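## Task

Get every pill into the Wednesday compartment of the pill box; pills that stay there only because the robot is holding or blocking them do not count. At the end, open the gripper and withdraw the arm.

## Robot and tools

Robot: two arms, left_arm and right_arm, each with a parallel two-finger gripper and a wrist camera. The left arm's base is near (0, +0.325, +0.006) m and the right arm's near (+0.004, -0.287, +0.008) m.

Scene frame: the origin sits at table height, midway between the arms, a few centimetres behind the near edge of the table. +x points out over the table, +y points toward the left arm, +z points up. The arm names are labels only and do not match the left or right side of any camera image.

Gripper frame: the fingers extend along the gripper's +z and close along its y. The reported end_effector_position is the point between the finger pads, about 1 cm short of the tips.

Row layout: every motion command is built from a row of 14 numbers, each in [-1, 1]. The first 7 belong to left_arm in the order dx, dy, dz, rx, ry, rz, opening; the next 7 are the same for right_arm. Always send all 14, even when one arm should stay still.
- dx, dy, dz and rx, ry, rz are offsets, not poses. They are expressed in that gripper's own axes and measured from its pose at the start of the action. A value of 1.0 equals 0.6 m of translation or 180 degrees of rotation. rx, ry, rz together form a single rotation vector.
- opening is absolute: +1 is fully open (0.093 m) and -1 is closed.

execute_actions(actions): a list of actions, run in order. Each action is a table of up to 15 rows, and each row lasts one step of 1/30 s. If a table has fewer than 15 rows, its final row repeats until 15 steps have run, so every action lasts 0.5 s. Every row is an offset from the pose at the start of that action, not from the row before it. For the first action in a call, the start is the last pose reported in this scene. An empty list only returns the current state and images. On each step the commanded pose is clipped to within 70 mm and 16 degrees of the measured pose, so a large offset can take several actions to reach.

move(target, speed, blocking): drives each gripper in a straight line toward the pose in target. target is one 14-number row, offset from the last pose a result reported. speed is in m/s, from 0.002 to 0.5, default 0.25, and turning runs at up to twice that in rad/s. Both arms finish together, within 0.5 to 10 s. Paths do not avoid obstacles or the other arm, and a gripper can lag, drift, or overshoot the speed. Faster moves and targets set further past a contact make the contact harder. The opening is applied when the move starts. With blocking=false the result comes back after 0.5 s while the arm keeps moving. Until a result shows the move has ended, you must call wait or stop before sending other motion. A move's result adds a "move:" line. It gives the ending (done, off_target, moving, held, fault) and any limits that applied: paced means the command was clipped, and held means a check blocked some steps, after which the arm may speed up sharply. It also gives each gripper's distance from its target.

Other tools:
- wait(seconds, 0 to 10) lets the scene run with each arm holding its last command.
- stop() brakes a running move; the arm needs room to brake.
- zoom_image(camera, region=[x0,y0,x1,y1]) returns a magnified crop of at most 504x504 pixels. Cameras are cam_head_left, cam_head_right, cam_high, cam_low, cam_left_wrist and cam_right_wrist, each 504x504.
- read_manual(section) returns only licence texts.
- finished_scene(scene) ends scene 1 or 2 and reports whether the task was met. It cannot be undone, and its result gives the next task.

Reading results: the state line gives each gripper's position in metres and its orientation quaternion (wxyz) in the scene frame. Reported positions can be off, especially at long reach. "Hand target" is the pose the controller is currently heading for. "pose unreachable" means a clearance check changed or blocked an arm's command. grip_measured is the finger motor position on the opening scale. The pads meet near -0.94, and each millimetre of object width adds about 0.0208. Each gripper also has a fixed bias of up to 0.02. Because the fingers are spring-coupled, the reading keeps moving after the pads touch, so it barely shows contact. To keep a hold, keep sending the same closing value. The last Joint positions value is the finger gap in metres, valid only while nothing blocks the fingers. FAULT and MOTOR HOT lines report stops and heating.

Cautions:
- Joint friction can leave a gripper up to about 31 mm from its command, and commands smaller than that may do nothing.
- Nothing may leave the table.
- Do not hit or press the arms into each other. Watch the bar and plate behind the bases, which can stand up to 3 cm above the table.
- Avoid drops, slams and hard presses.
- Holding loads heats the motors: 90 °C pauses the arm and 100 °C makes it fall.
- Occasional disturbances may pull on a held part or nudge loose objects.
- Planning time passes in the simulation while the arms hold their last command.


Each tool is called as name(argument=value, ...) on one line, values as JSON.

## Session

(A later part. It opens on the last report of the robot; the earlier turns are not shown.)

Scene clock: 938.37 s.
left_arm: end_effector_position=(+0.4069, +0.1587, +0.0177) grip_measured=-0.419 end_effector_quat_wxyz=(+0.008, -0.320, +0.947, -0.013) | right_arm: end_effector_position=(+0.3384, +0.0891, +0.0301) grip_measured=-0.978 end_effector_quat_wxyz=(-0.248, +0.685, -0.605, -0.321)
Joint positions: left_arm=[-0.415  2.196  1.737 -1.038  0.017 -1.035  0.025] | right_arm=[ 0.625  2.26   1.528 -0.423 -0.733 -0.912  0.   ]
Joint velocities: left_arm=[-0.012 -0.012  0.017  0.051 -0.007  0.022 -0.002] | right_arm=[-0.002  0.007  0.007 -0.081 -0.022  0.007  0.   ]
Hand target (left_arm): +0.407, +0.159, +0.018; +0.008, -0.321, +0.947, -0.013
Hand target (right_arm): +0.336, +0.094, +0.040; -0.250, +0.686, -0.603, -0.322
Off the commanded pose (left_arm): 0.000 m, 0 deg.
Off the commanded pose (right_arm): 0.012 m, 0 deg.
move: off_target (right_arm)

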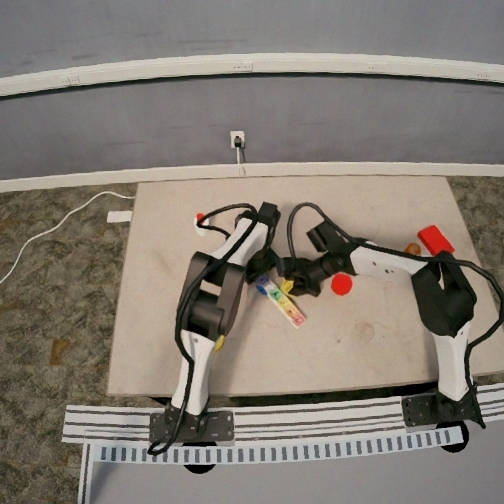

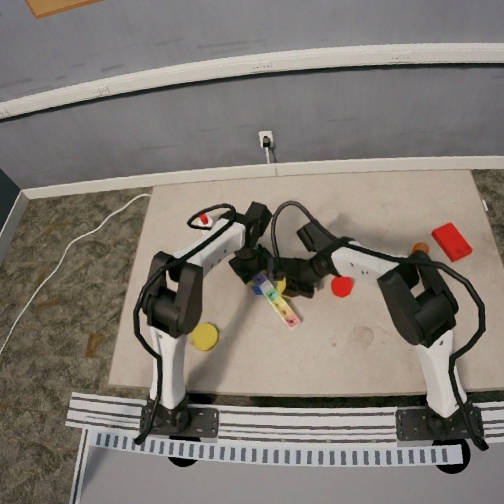

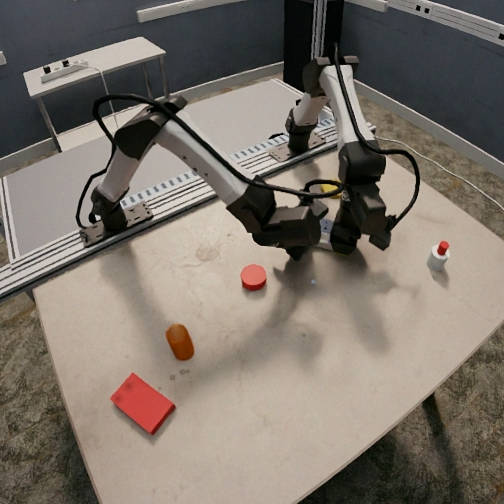

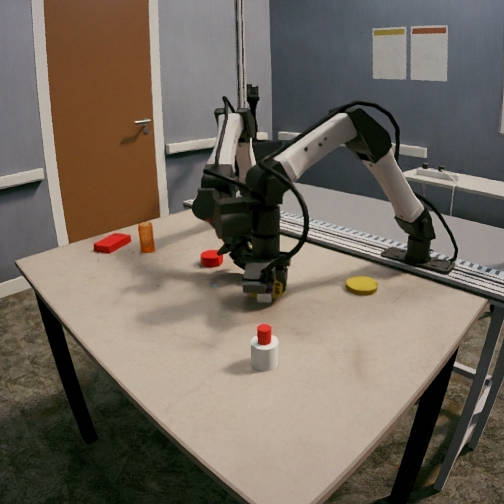

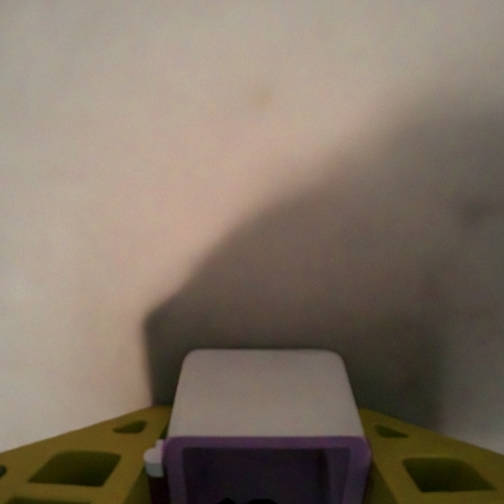

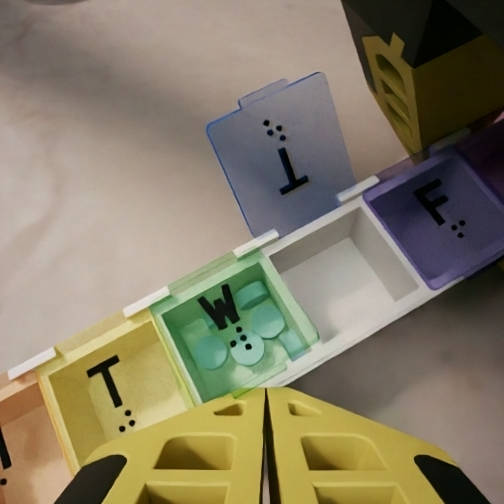

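move(target=[0,0,0,0,0,0,-0.45, -0.042,0.028,0.008,0,0,0,-1], speed=0.03)

Scene clock: 945.77 s.
left_arm: end_effector_position=(+0.4065, +0.1592, +0.0177) grip_measured=-0.419 end_effector_quat_wxyz=(+0.008, -0.318, +0.948, -0.012) | right_arm: end_effector_position=(+0.3218, +0.1076, +0.0444) grip_measured=-0.978 end_effector_quat_wxyz=(-0.245, +0.686, -0.603, -0.324)
Joint positions: left_arm=[-0.415  2.196  1.737 -1.041  0.015 -1.029  0.025] | right_arm=[ 0.679  2.227  1.528 -0.42  -0.719 -0.852  0.   ]
Joint velocities: left_arm=[-0.002  0.002 -0.002  0.037 -0.037 -0.007  0.   ] | right_arm=[ 0.002  0.002  0.002  0.022 -0.007 -0.051  0.   ]
Hand target (left_arm): +0.407, +0.159, +0.018; +0.008, -0.320, +0.947, -0.013
Hand target (right_arm): +0.320, +0.107, +0.046; -0.248, +0.685, -0.605, -0.320
Off the commanded pose (left_arm): 0.001 m, 0 deg.
Off the commanded pose (right_arm): 0.003 m, 1 deg.
move: done

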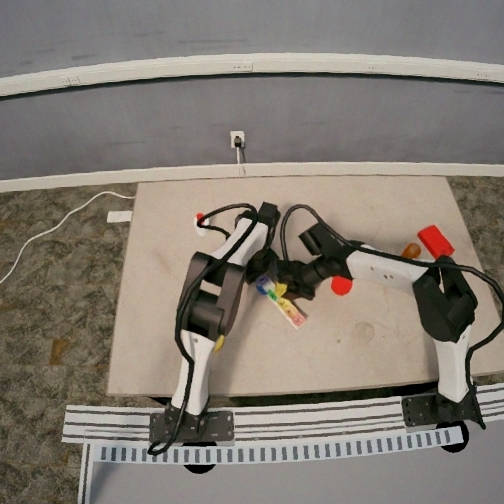

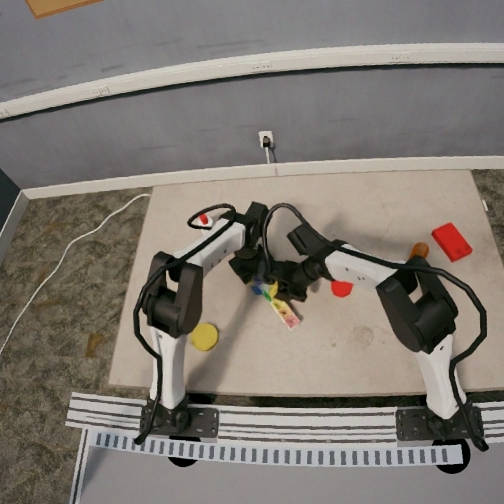

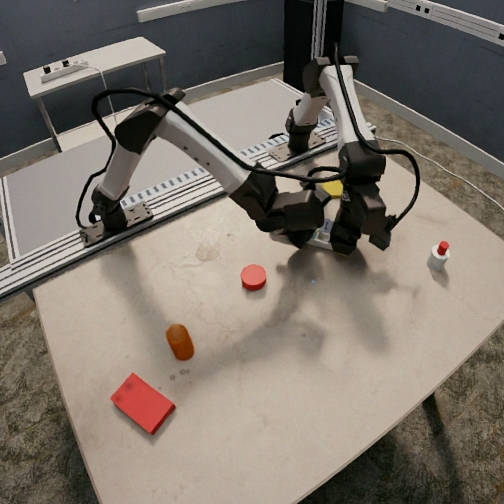

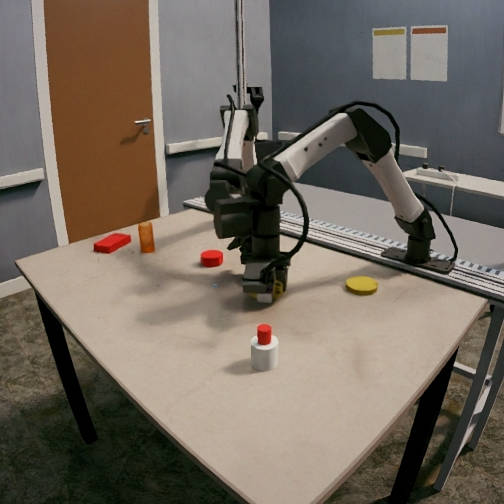

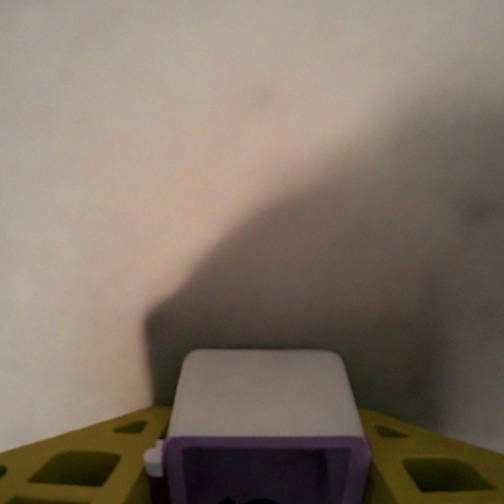

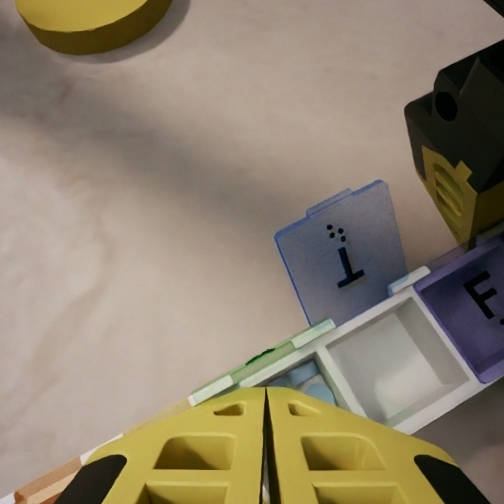

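move(target=[0,0,0,0,0,0,-0.45, -0.018,0.008,0.026,0,0,0,-1], speed=0.03)

Scene clock: 951.07 s.
left_arm: end_effector_position=(+0.4065, +0.1592, +0.0177) grip_measured=-0.419 end_effector_quat_wxyz=(+0.008, -0.318, +0.948, -0.012) | right_arm: end_effector_position=(+0.3094, +0.1192, +0.0409) grip_measured=-0.978 end_effector_quat_wxyz=(-0.235, +0.685, -0.605, -0.330)
Joint positions: left_arm=[-0.415  2.196  1.737 -1.041  0.015 -1.029  0.025] | right_arm=[ 0.715  2.236  1.528 -0.409 -0.712 -0.813  0.   ]
Joint velocities: left_arm=[-0.007  0.007  0.002  0.007  0.007 -0.051 -0.   ] | right_arm=[-0.007 -0.002 -0.012 -0.022 -0.066 -0.066  0.   ]
Hand target (left_arm): +0.406, +0.159, +0.018; +0.008, -0.318, +0.948, -0.012
Hand target (right_arm): +0.314, +0.125, +0.042; -0.245, +0.686, -0.603, -0.324
Off the commanded pose (left_arm): 0.000 m, 0 deg.
Off the commanded pose (right_arm): 0.008 m, 1 deg.
move: done

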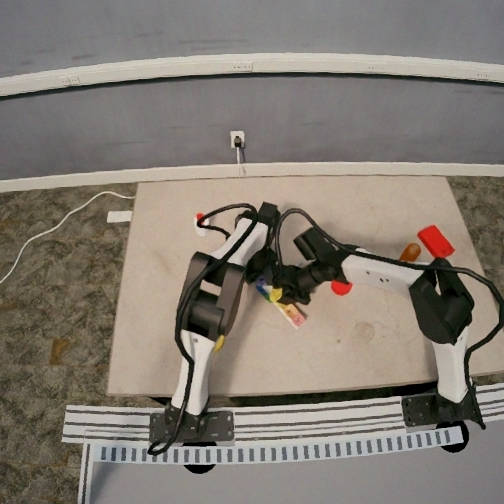

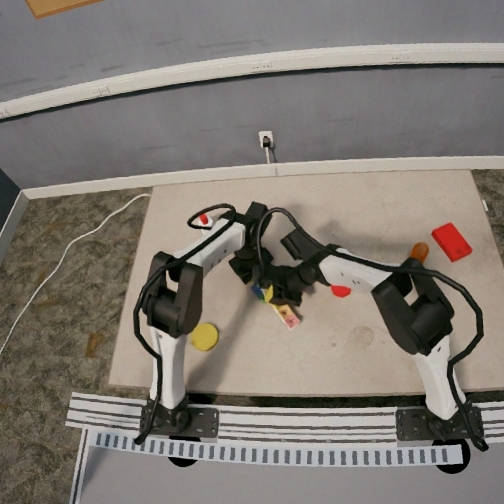

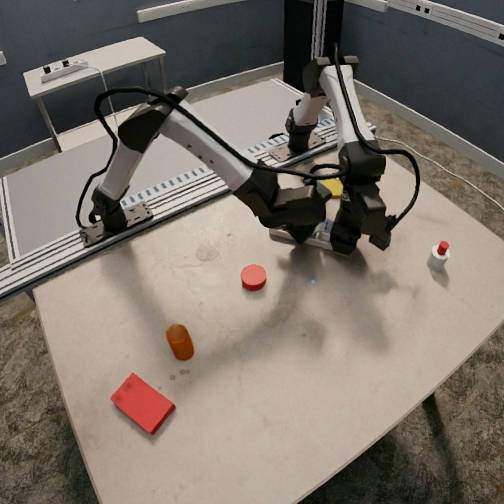

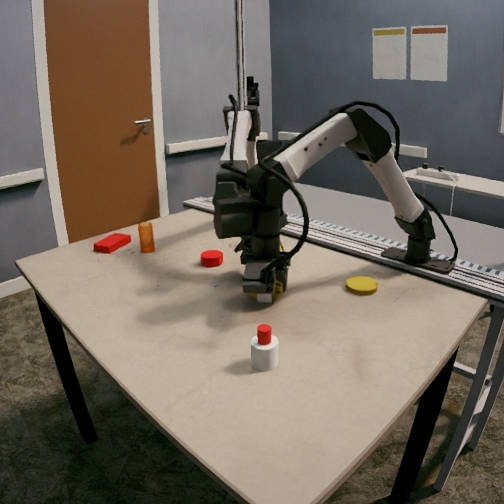

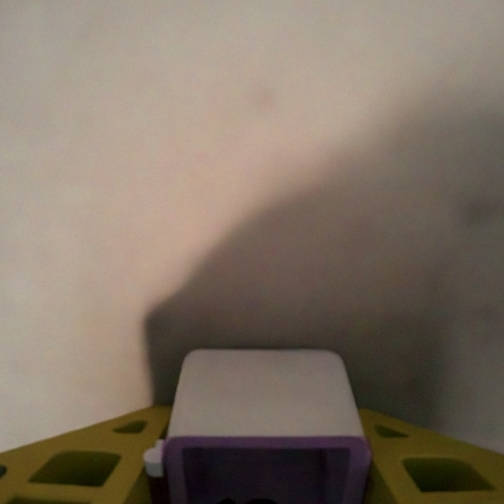

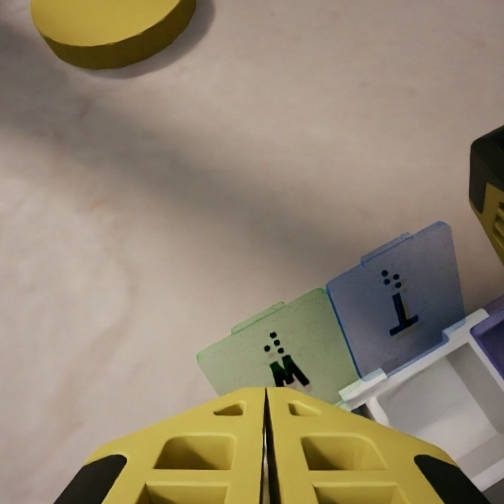

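move(target=[0,0,0,0,0,0,0.15, 0.02,0,-0.12,0,0,0,-1], speed=0.1)

move(target=[-0.02,0,-0.13,0,0,0,0.15, 0,0,0,0,0,0,-0.5], speed=0.15)

move(target=[-0.1,0.4,-0.08,0,0,0,0.15, 0,0,0,0,0,0,-0.5], speed=0.3)

Scene clock: 958.17 s.
left_arm: end_effector_position=(+0.4075, +0.1587, +0.0178) grip_measured=+0.148 end_effector_quat_wxyz=(+0.010, -0.318, +0.948, -0.013) | right_arm: end_effector_position=(+0.3276, +0.0617, +0.0771) grip_measured=-0.978 end_effector_quat_wxyz=(-0.237, +0.684, -0.609, -0.324)
Joint positions: left_arm=[-0.415  2.196  1.737 -1.036  0.016 -1.029  0.052] | right_arm=[ 0.587  2.121  1.513 -0.605 -0.749 -0.962  0.   ]
Joint velocities: left_arm=[-0.012  0.002  0.002  0.037 -0.007 -0.022  0.   ] | right_arm=[-0.002 -0.002 -0.007  0.022 -0.022 -0.066  0.   ]
Hand target (left_arm): +0.406, +0.159, +0.018; +0.008, -0.318, +0.948, -0.012
Hand target (right_arm): +0.322, +0.059, +0.081; -0.235, +0.685, -0.605, -0.331
Off the commanded pose (left_arm): 0.001 m, 0 deg.
Off the commanded pose (right_arm): 0.007 m, 1 deg.
move: done

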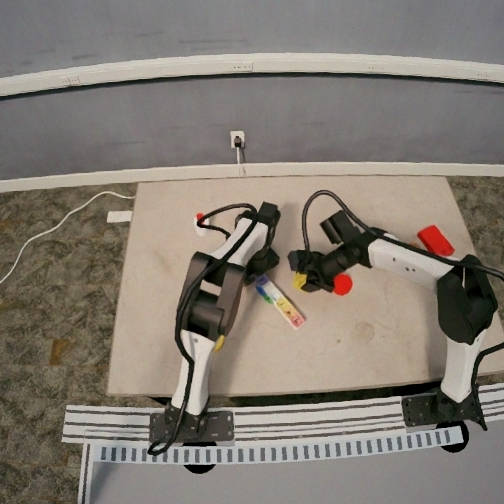

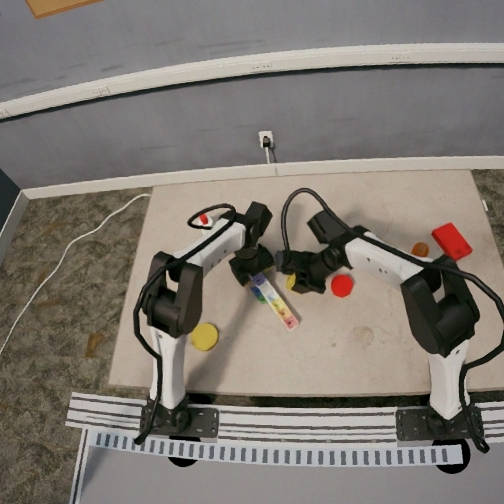

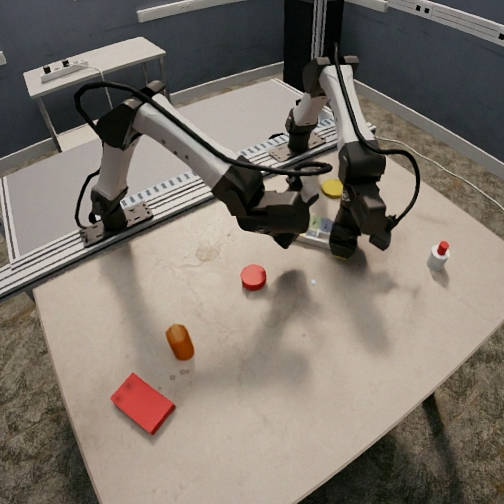

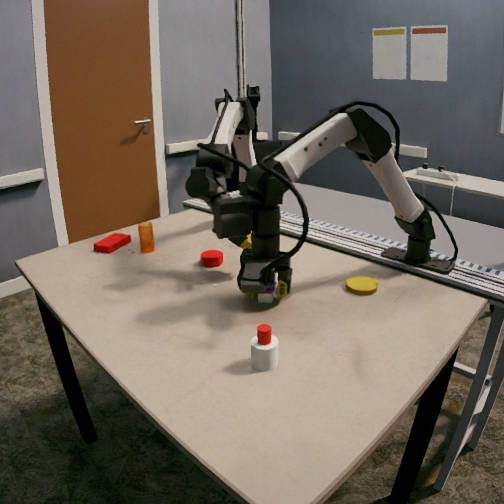

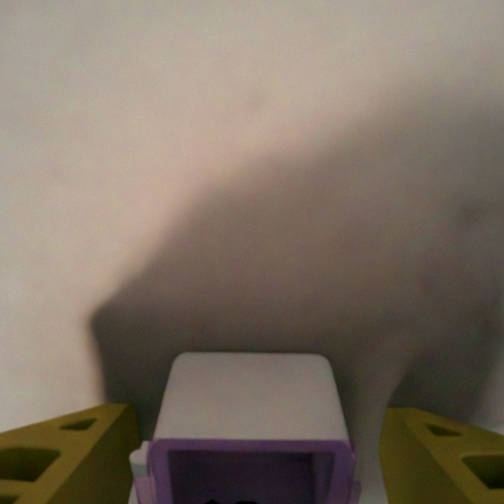

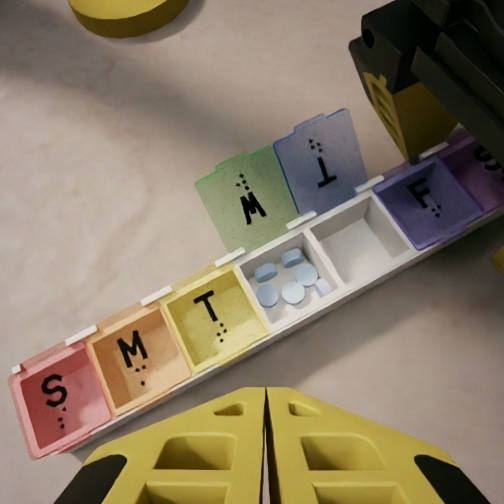

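Scene clock: 959.33 s.
left_arm: end_effector_position=(+0.4142, +0.1616, +0.0908) grip_measured=+0.148 end_effector_quat_wxyz=(+0.012, -0.315, +0.949, -0.014) | right_arm: end_effector_position=(+0.3276, +0.0617, +0.0770) grip_measured=-0.502 end_effector_quat_wxyz=(-0.237, +0.684, -0.609, -0.324)
Joint positions: left_arm=[-0.402  2.175  1.994 -1.31   0.016 -1.012  0.052] | right_arm=[ 0.587  2.121  1.513 -0.606 -0.749 -0.962  0.021]
Joint velocities: left_arm=[-0.002 -0.002  0.007 -0.022 -0.022 -0.051  0.   ] | right_arm=[-0.002  0.007 -0.012 -0.037  0.007 -0.066 -0.   ]
Hand target (left_arm): +0.414, +0.167, +0.096; +0.010, -0.318, +0.948, -0.013
Hand target (right_arm): +0.328, +0.062, +0.077; -0.237, +0.684, -0.609, -0.324
Off the commanded pose (left_arm): 0.008 m, 0 deg.
Off the commanded pose (right_arm): 0.000 m, 0 deg.
move: done

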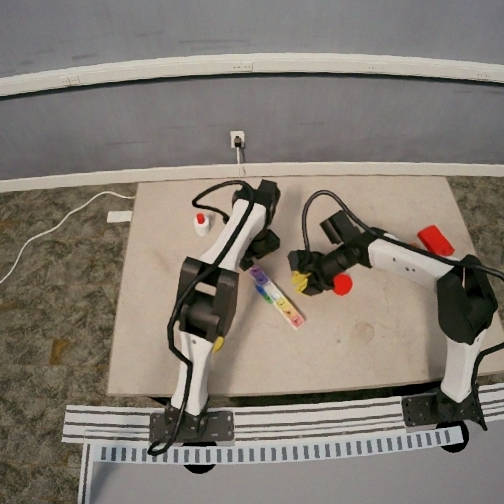

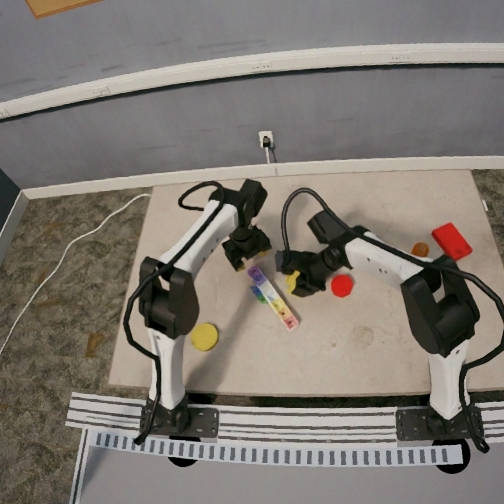

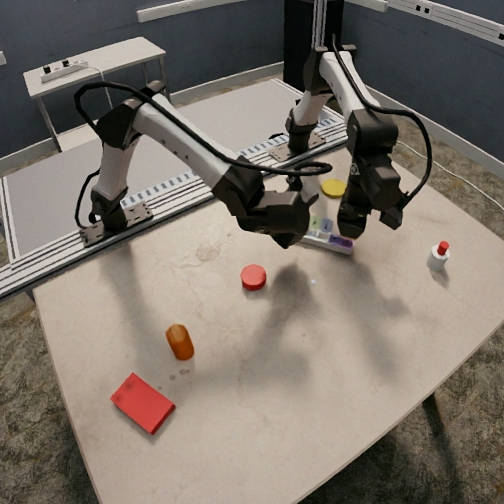

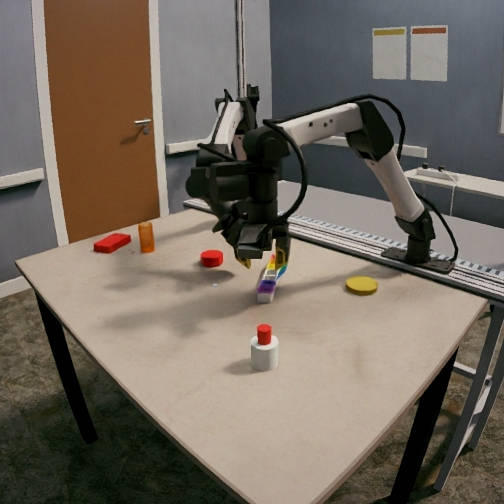

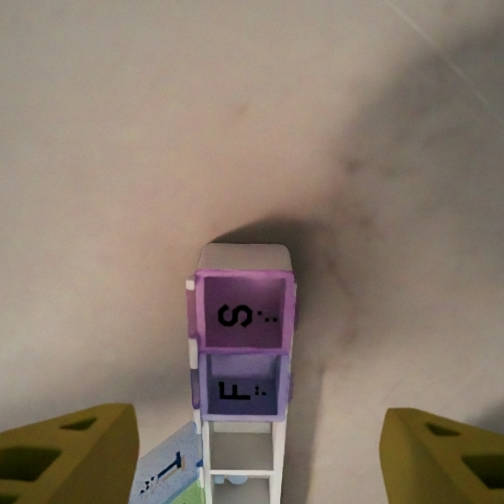

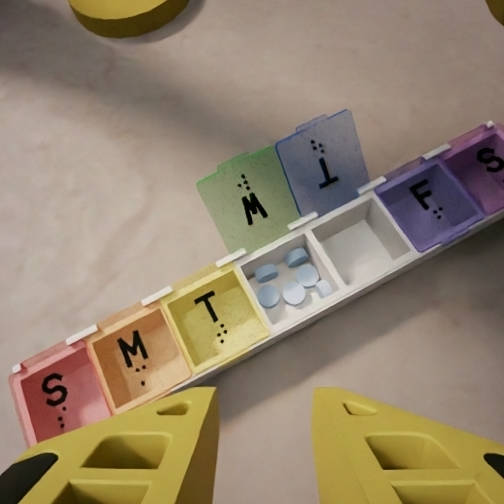

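Scene clock: 960.87 s.
left_arm: end_effector_position=(+0.3284, +0.3934, +0.1331) grip_measured=+0.148 end_effector_quat_wxyz=(+0.024, -0.318, +0.948, -0.010) | right_arm: end_effector_position=(+0.3276, +0.0617, +0.0770) grip_measured=-0.502 end_effector_quat_wxyz=(-0.237, +0.684, -0.609, -0.324)
Joint positions: left_arm=[ 0.209  1.719  1.497 -1.267  0.049 -0.408  0.052] | right_arm=[ 0.587  2.121  1.513 -0.606 -0.749 -0.962  0.021]
Joint velocities: left_arm=[ 0.002 -0.002 -0.012 -0.007 -0.051  0.022 -0.001] | right_arm=[ 0.002  0.002 -0.002 -0.007  0.007  0.022  0.001]
Hand target (left_arm): +0.321, +0.391, +0.133; +0.014, -0.316, +0.949, -0.014
Hand target (right_arm): +0.328, +0.062, +0.077; -0.237, +0.684, -0.609, -0.324
Off the commanded pose (left_arm): 0.012 m, 2 deg.
Off the commanded pose (right_arm): 0.000 m, 0 deg.
move: off_target (left_arm)

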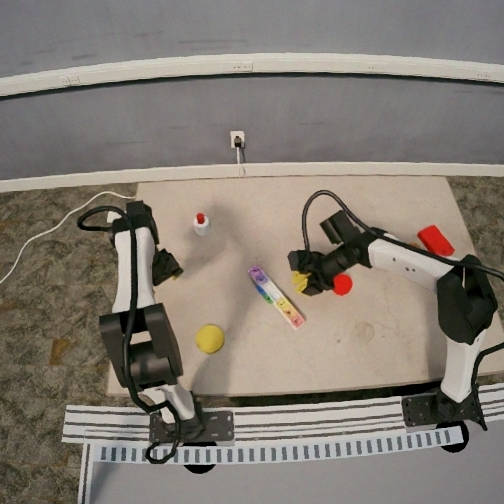

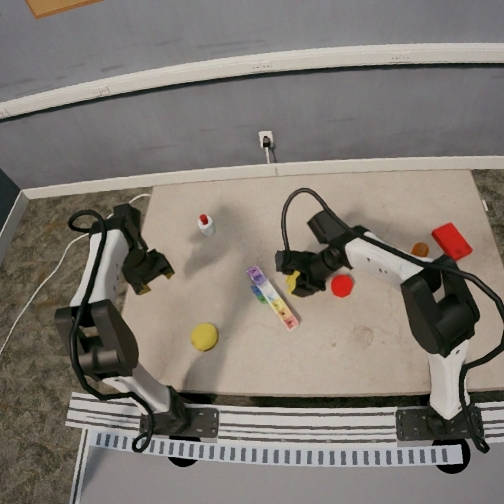

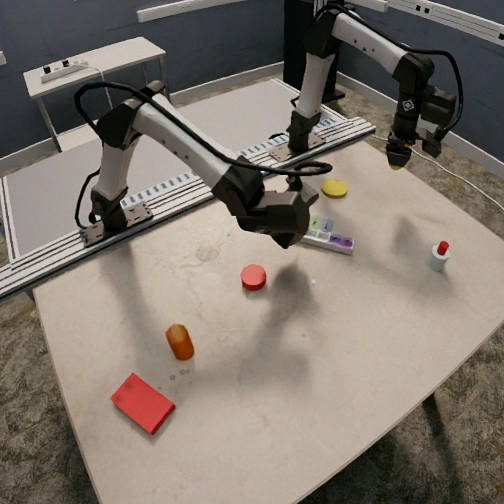

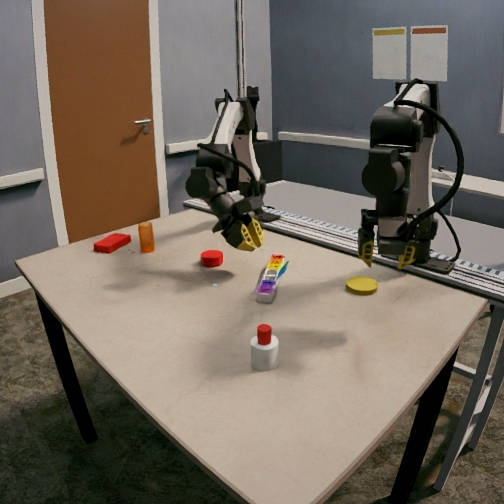

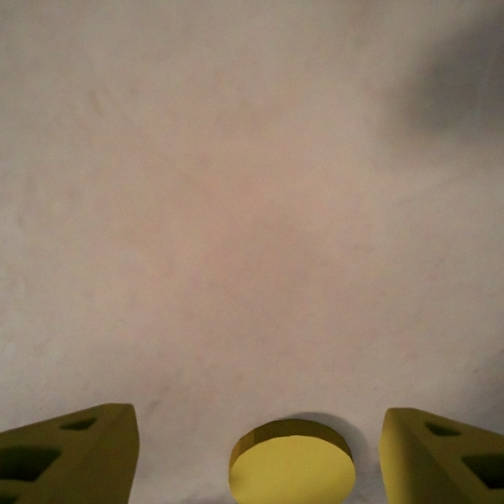

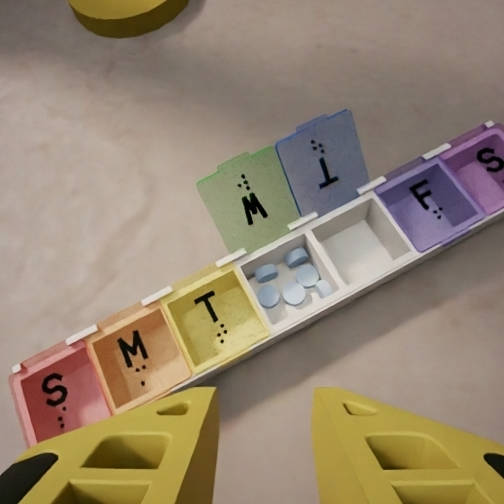

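move(target=[0,0,0,0,0,0,0.15, 0.046,-0.137,-0.047,0.184,0.174,0.294,-0.5])

Scene clock: 979.37 s.
left_arm: end_effector_position=(+0.3284, +0.3932, +0.1331) grip_measured=+0.148 end_effector_quat_wxyz=(+0.024, -0.316, +0.948, -0.011) | right_arm: end_effector_position=(+0.4143, +0.0311, +0.0675) grip_measured=-0.502 end_effector_quat_wxyz=(+0.077, -0.318, +0.944, +0.032)
Joint positions: left_arm=[ 0.209  1.719  1.497 -1.268  0.049 -0.406  0.052] | right_arm=[ 0.666  2.498  2.341 -1.259 -0.003  0.007  0.021]
Joint velocities: left_arm=[ 0.017  0.007 -0.007 -0.051  0.007  0.022 -0.   ] | right_arm=[-0.007  0.002  0.012 -0.007 -0.051 -0.007 -0.   ]
Hand target (left_arm): +0.328, +0.393, +0.133; +0.024, -0.318, +0.948, -0.010
Hand target (right_arm): +0.414, +0.034, +0.070; +0.080, -0.317, +0.945, +0.027
Off the commanded pose (left_arm): 0.000 m, 0 deg.
Off the commanded pose (right_arm): 0.004 m, 1 deg.
move: done

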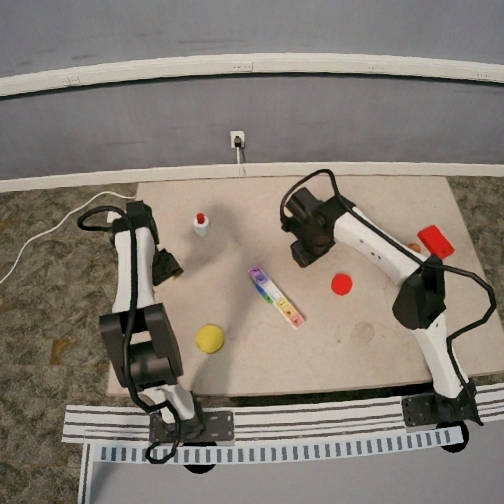

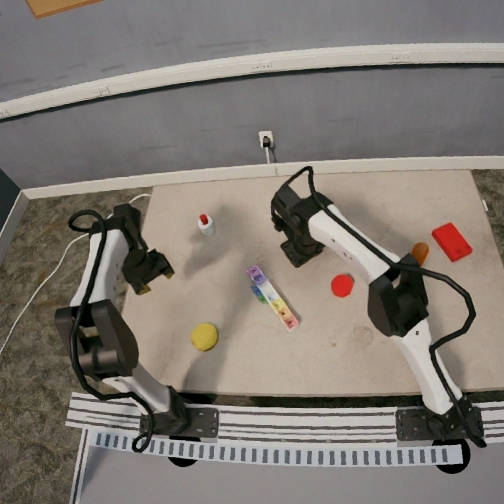

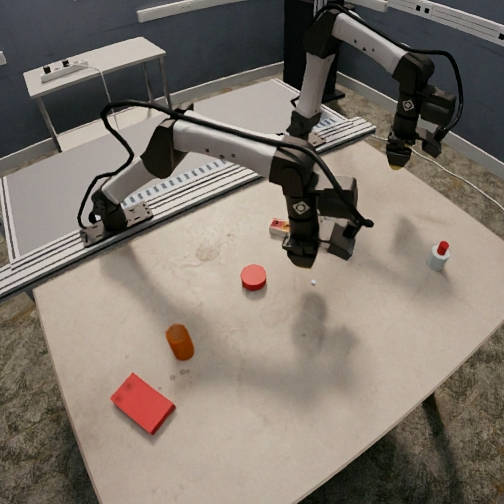

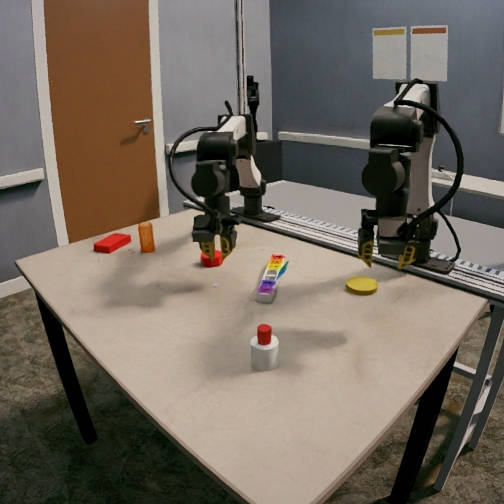

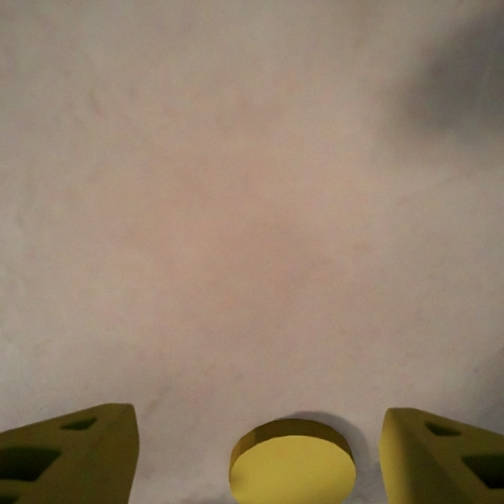

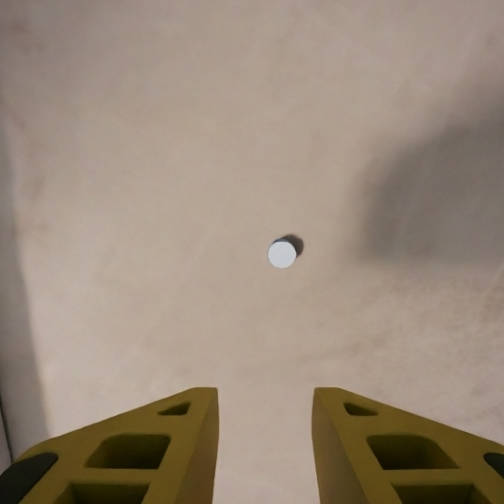

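move(target=[0,0,0,0,0,0,0.15, -0.022,-0.014,0.07,0,0,0,-0.5], speed=0.08)

Scene clock: 991.23 s.
left_arm: end_effector_position=(+0.3284, +0.3932, +0.1331) grip_measured=+0.148 end_effector_quat_wxyz=(+0.024, -0.316, +0.948, -0.011) | right_arm: end_effector_position=(+0.4260, +0.0321, +0.0231) grip_measured=-0.502 end_effector_quat_wxyz=(+0.059, -0.316, +0.946, +0.025)
Joint positions: left_arm=[ 0.209  1.719  1.497 -1.268  0.049 -0.406  0.052] | right_arm=[ 0.654  2.62   2.398 -1.233 -0.003  0.     0.021]
Joint velocities: left_arm=[-0.002 -0.022 -0.012 -0.11   0.066 -0.007  0.   ] | right_arm=[-0.007  0.007  0.012 -0.007 -0.022 -0.007 -0.   ]
Hand target (left_arm): +0.328, +0.393, +0.133; +0.024, -0.316, +0.948, -0.011
Hand target (right_arm): +0.435, +0.036, +0.028; +0.077, -0.318, +0.944, +0.032
Off the commanded pose (left_arm): 0.000 m, 0 deg.
Off the commanded pose (right_arm): 0.011 m, 2 deg.
move: off_target (right_arm)

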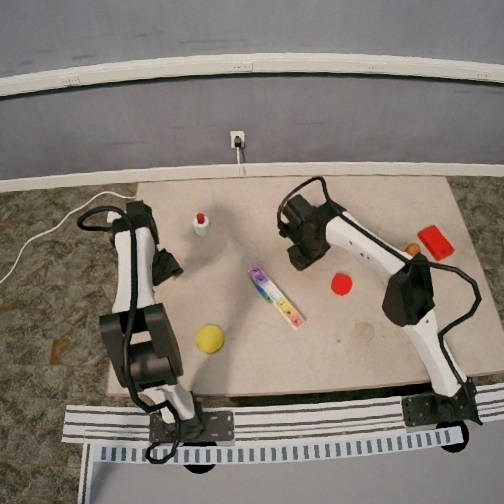

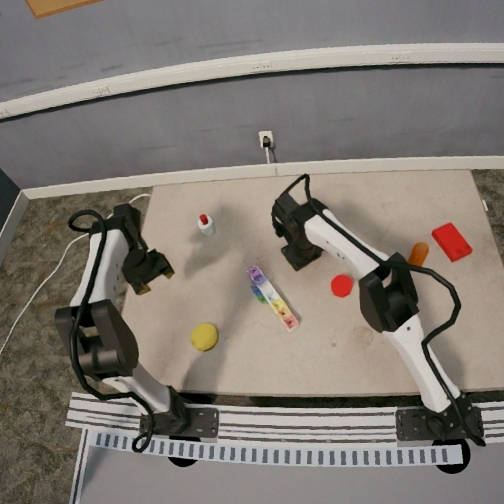

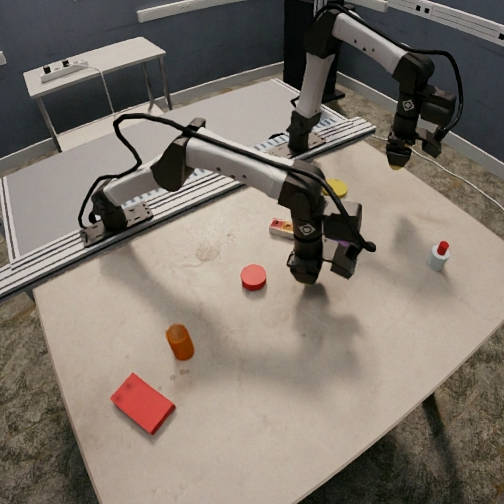

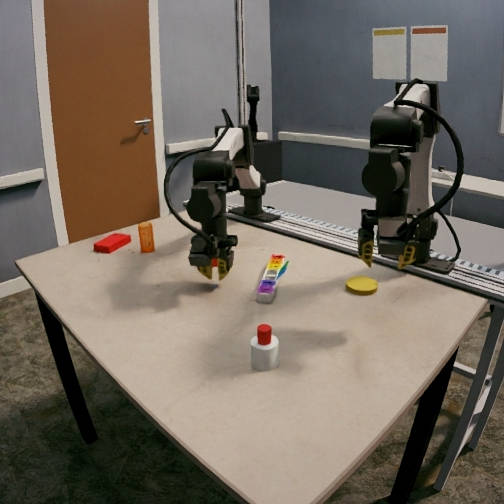

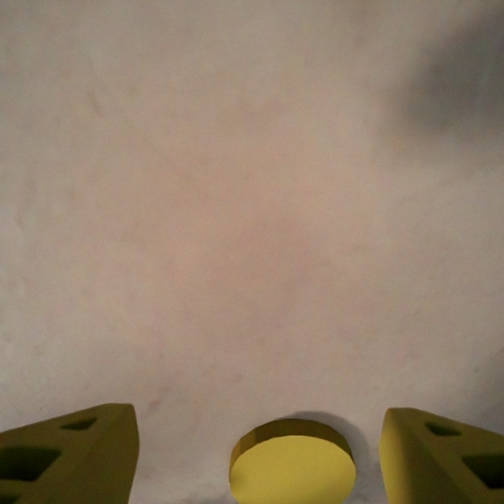

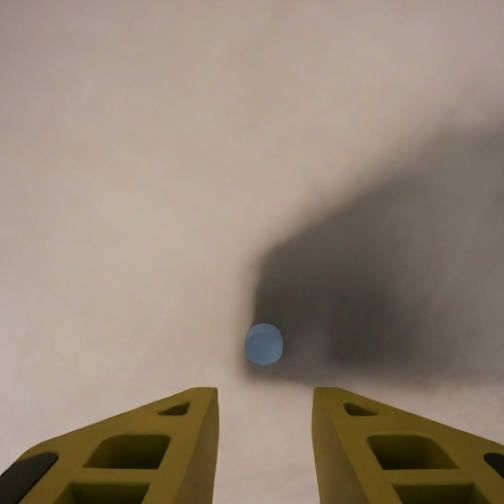

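execute_actions(actions=[])

Scene clock: 1011.47 s.
left_arm: end_effector_position=(+0.3284, +0.3932, +0.1331) grip_measured=+0.148 end_effector_quat_wxyz=(+0.024, -0.316, +0.948, -0.011) | right_arm: end_effector_position=(+0.4260, +0.0321, +0.0231) grip_measured=-0.502 end_effector_quat_wxyz=(+0.059, -0.317, +0.946, +0.025)
Joint positions: left_arm=[ 0.209  1.719  1.497 -1.268  0.049 -0.406  0.052] | right_arm=[ 0.654  2.62   2.398 -1.233 -0.003 -0.     0.021]
Joint velocities: left_arm=[ 0.012  0.002  0.017 -0.037  0.095 -0.037  0.   ] | right_arm=[-0.017  0.012  0.007 -0.007 -0.037 -0.081  0.001]
Hand target (left_arm): +0.328, +0.393, +0.133; +0.024, -0.316, +0.948, -0.011
Hand target (right_arm): +0.435, +0.036, +0.028; +0.077, -0.318, +0.944, +0.032
Off the commanded pose (left_arm): 0.000 m, 0 deg.
Off the commanded pose (right_arm): 0.011 m, 2 deg.

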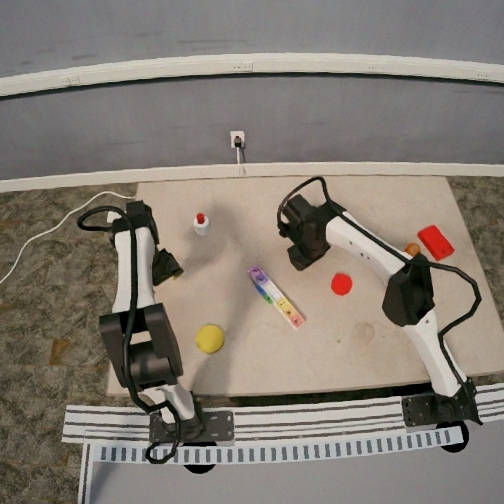

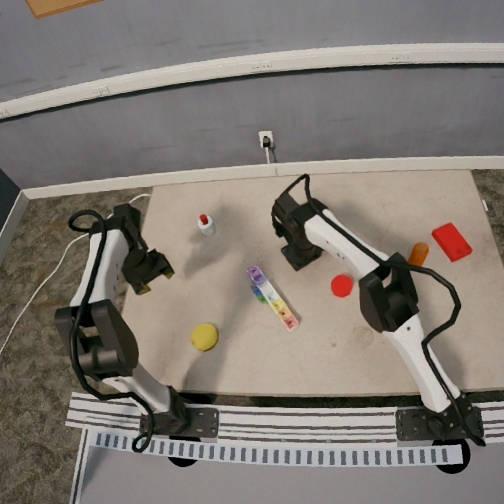

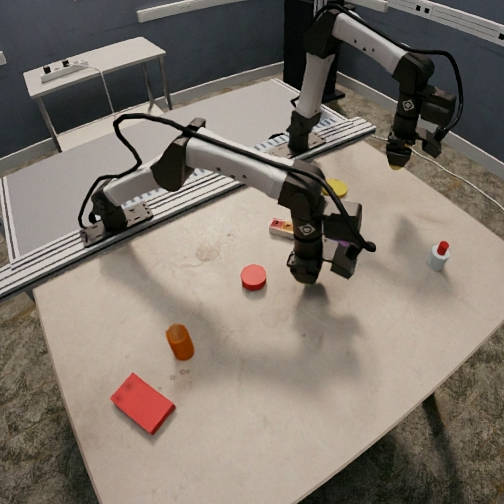

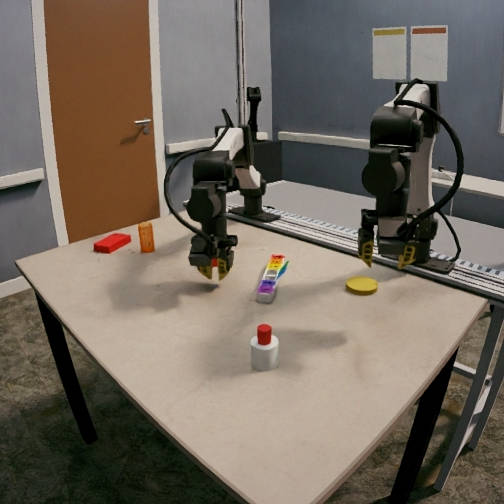

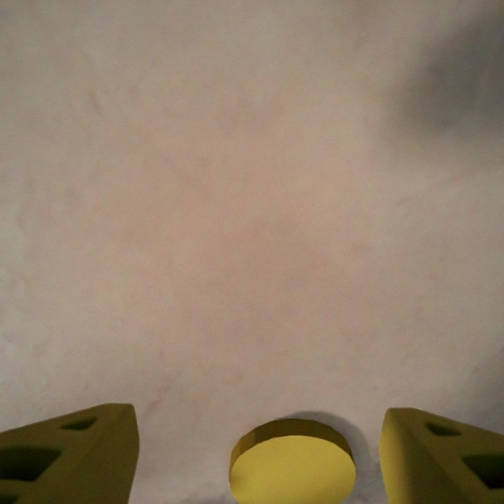

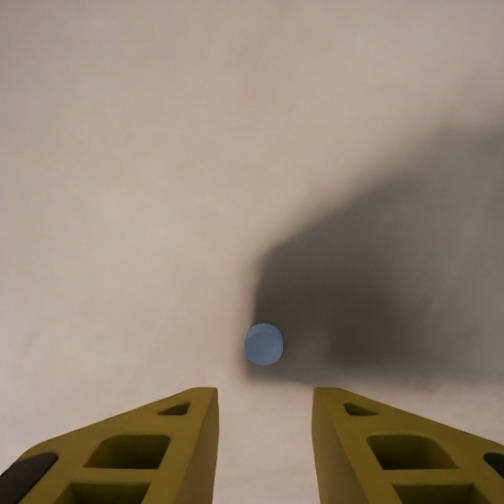

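move(target=[0,0,0,0,0,0,0.15,-0.025,0,0.024,0,0,0,-0.5], speed=0.03)

Scene clock: 1018.70 s.
left_arm: end_effector_position=(+0.3284, +0.3932, +0.1331) grip_measured=+0.148 end_effector_quat_wxyz=(+0.024, -0.316, +0.948, -0.011) | right_arm: end_effector_position=(+0.4401, +0.0428, +0.0104) grip_measured=-0.502 end_effector_quat_wxyz=(+0.064, -0.316, +0.946, +0.026)
Joint positions: left_arm=[ 0.209  1.719  1.497 -1.268  0.049 -0.406  0.052] | right_arm=[ 0.654  2.762  2.622 -1.305 -0.003 -0.     0.021]
Joint velocities: left_arm=[ 0.012 -0.002  0.002 -0.037  0.022  0.022  0.   ] | right_arm=[-0.012  0.042  0.081 -0.051  0.007  0.037 -0.001]
Hand target (left_arm): +0.328, +0.393, +0.133; +0.024, -0.316, +0.948, -0.011
Hand target (right_arm): +0.439, +0.042, +0.011; +0.060, -0.317, +0.946, +0.025
Off the commanded pose (left_arm): 0.000 m, 0 deg.
Off the commanded pose (right_arm): 0.001 m, 1 deg.
move: done

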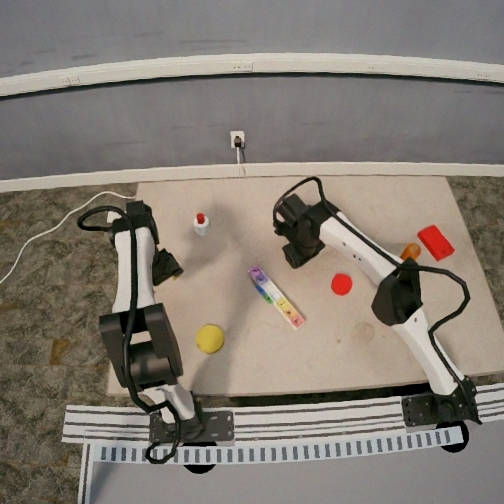

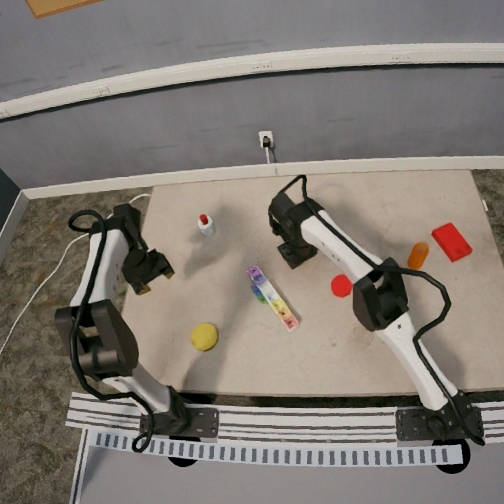

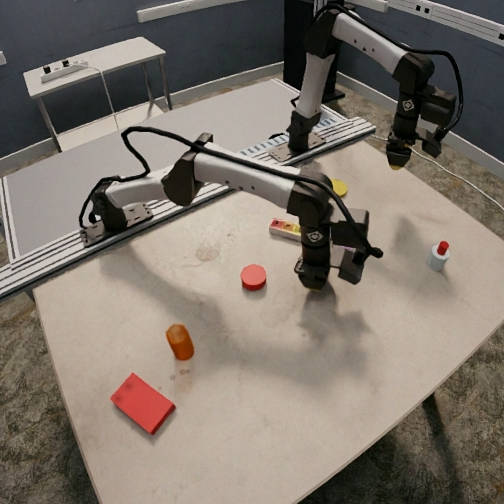

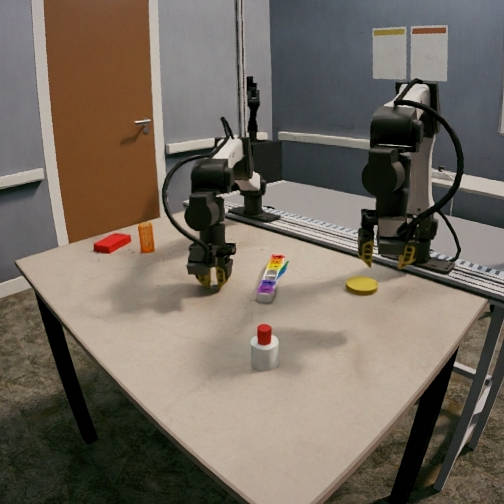

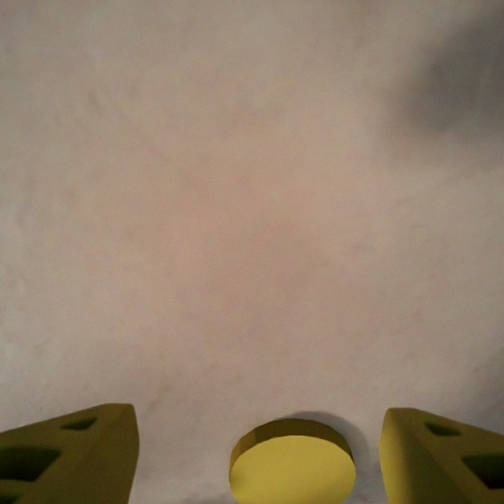

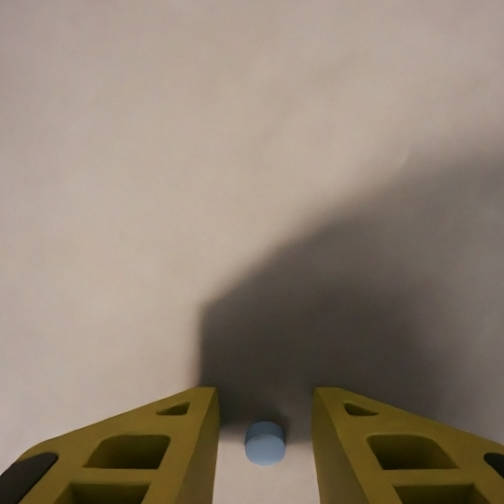

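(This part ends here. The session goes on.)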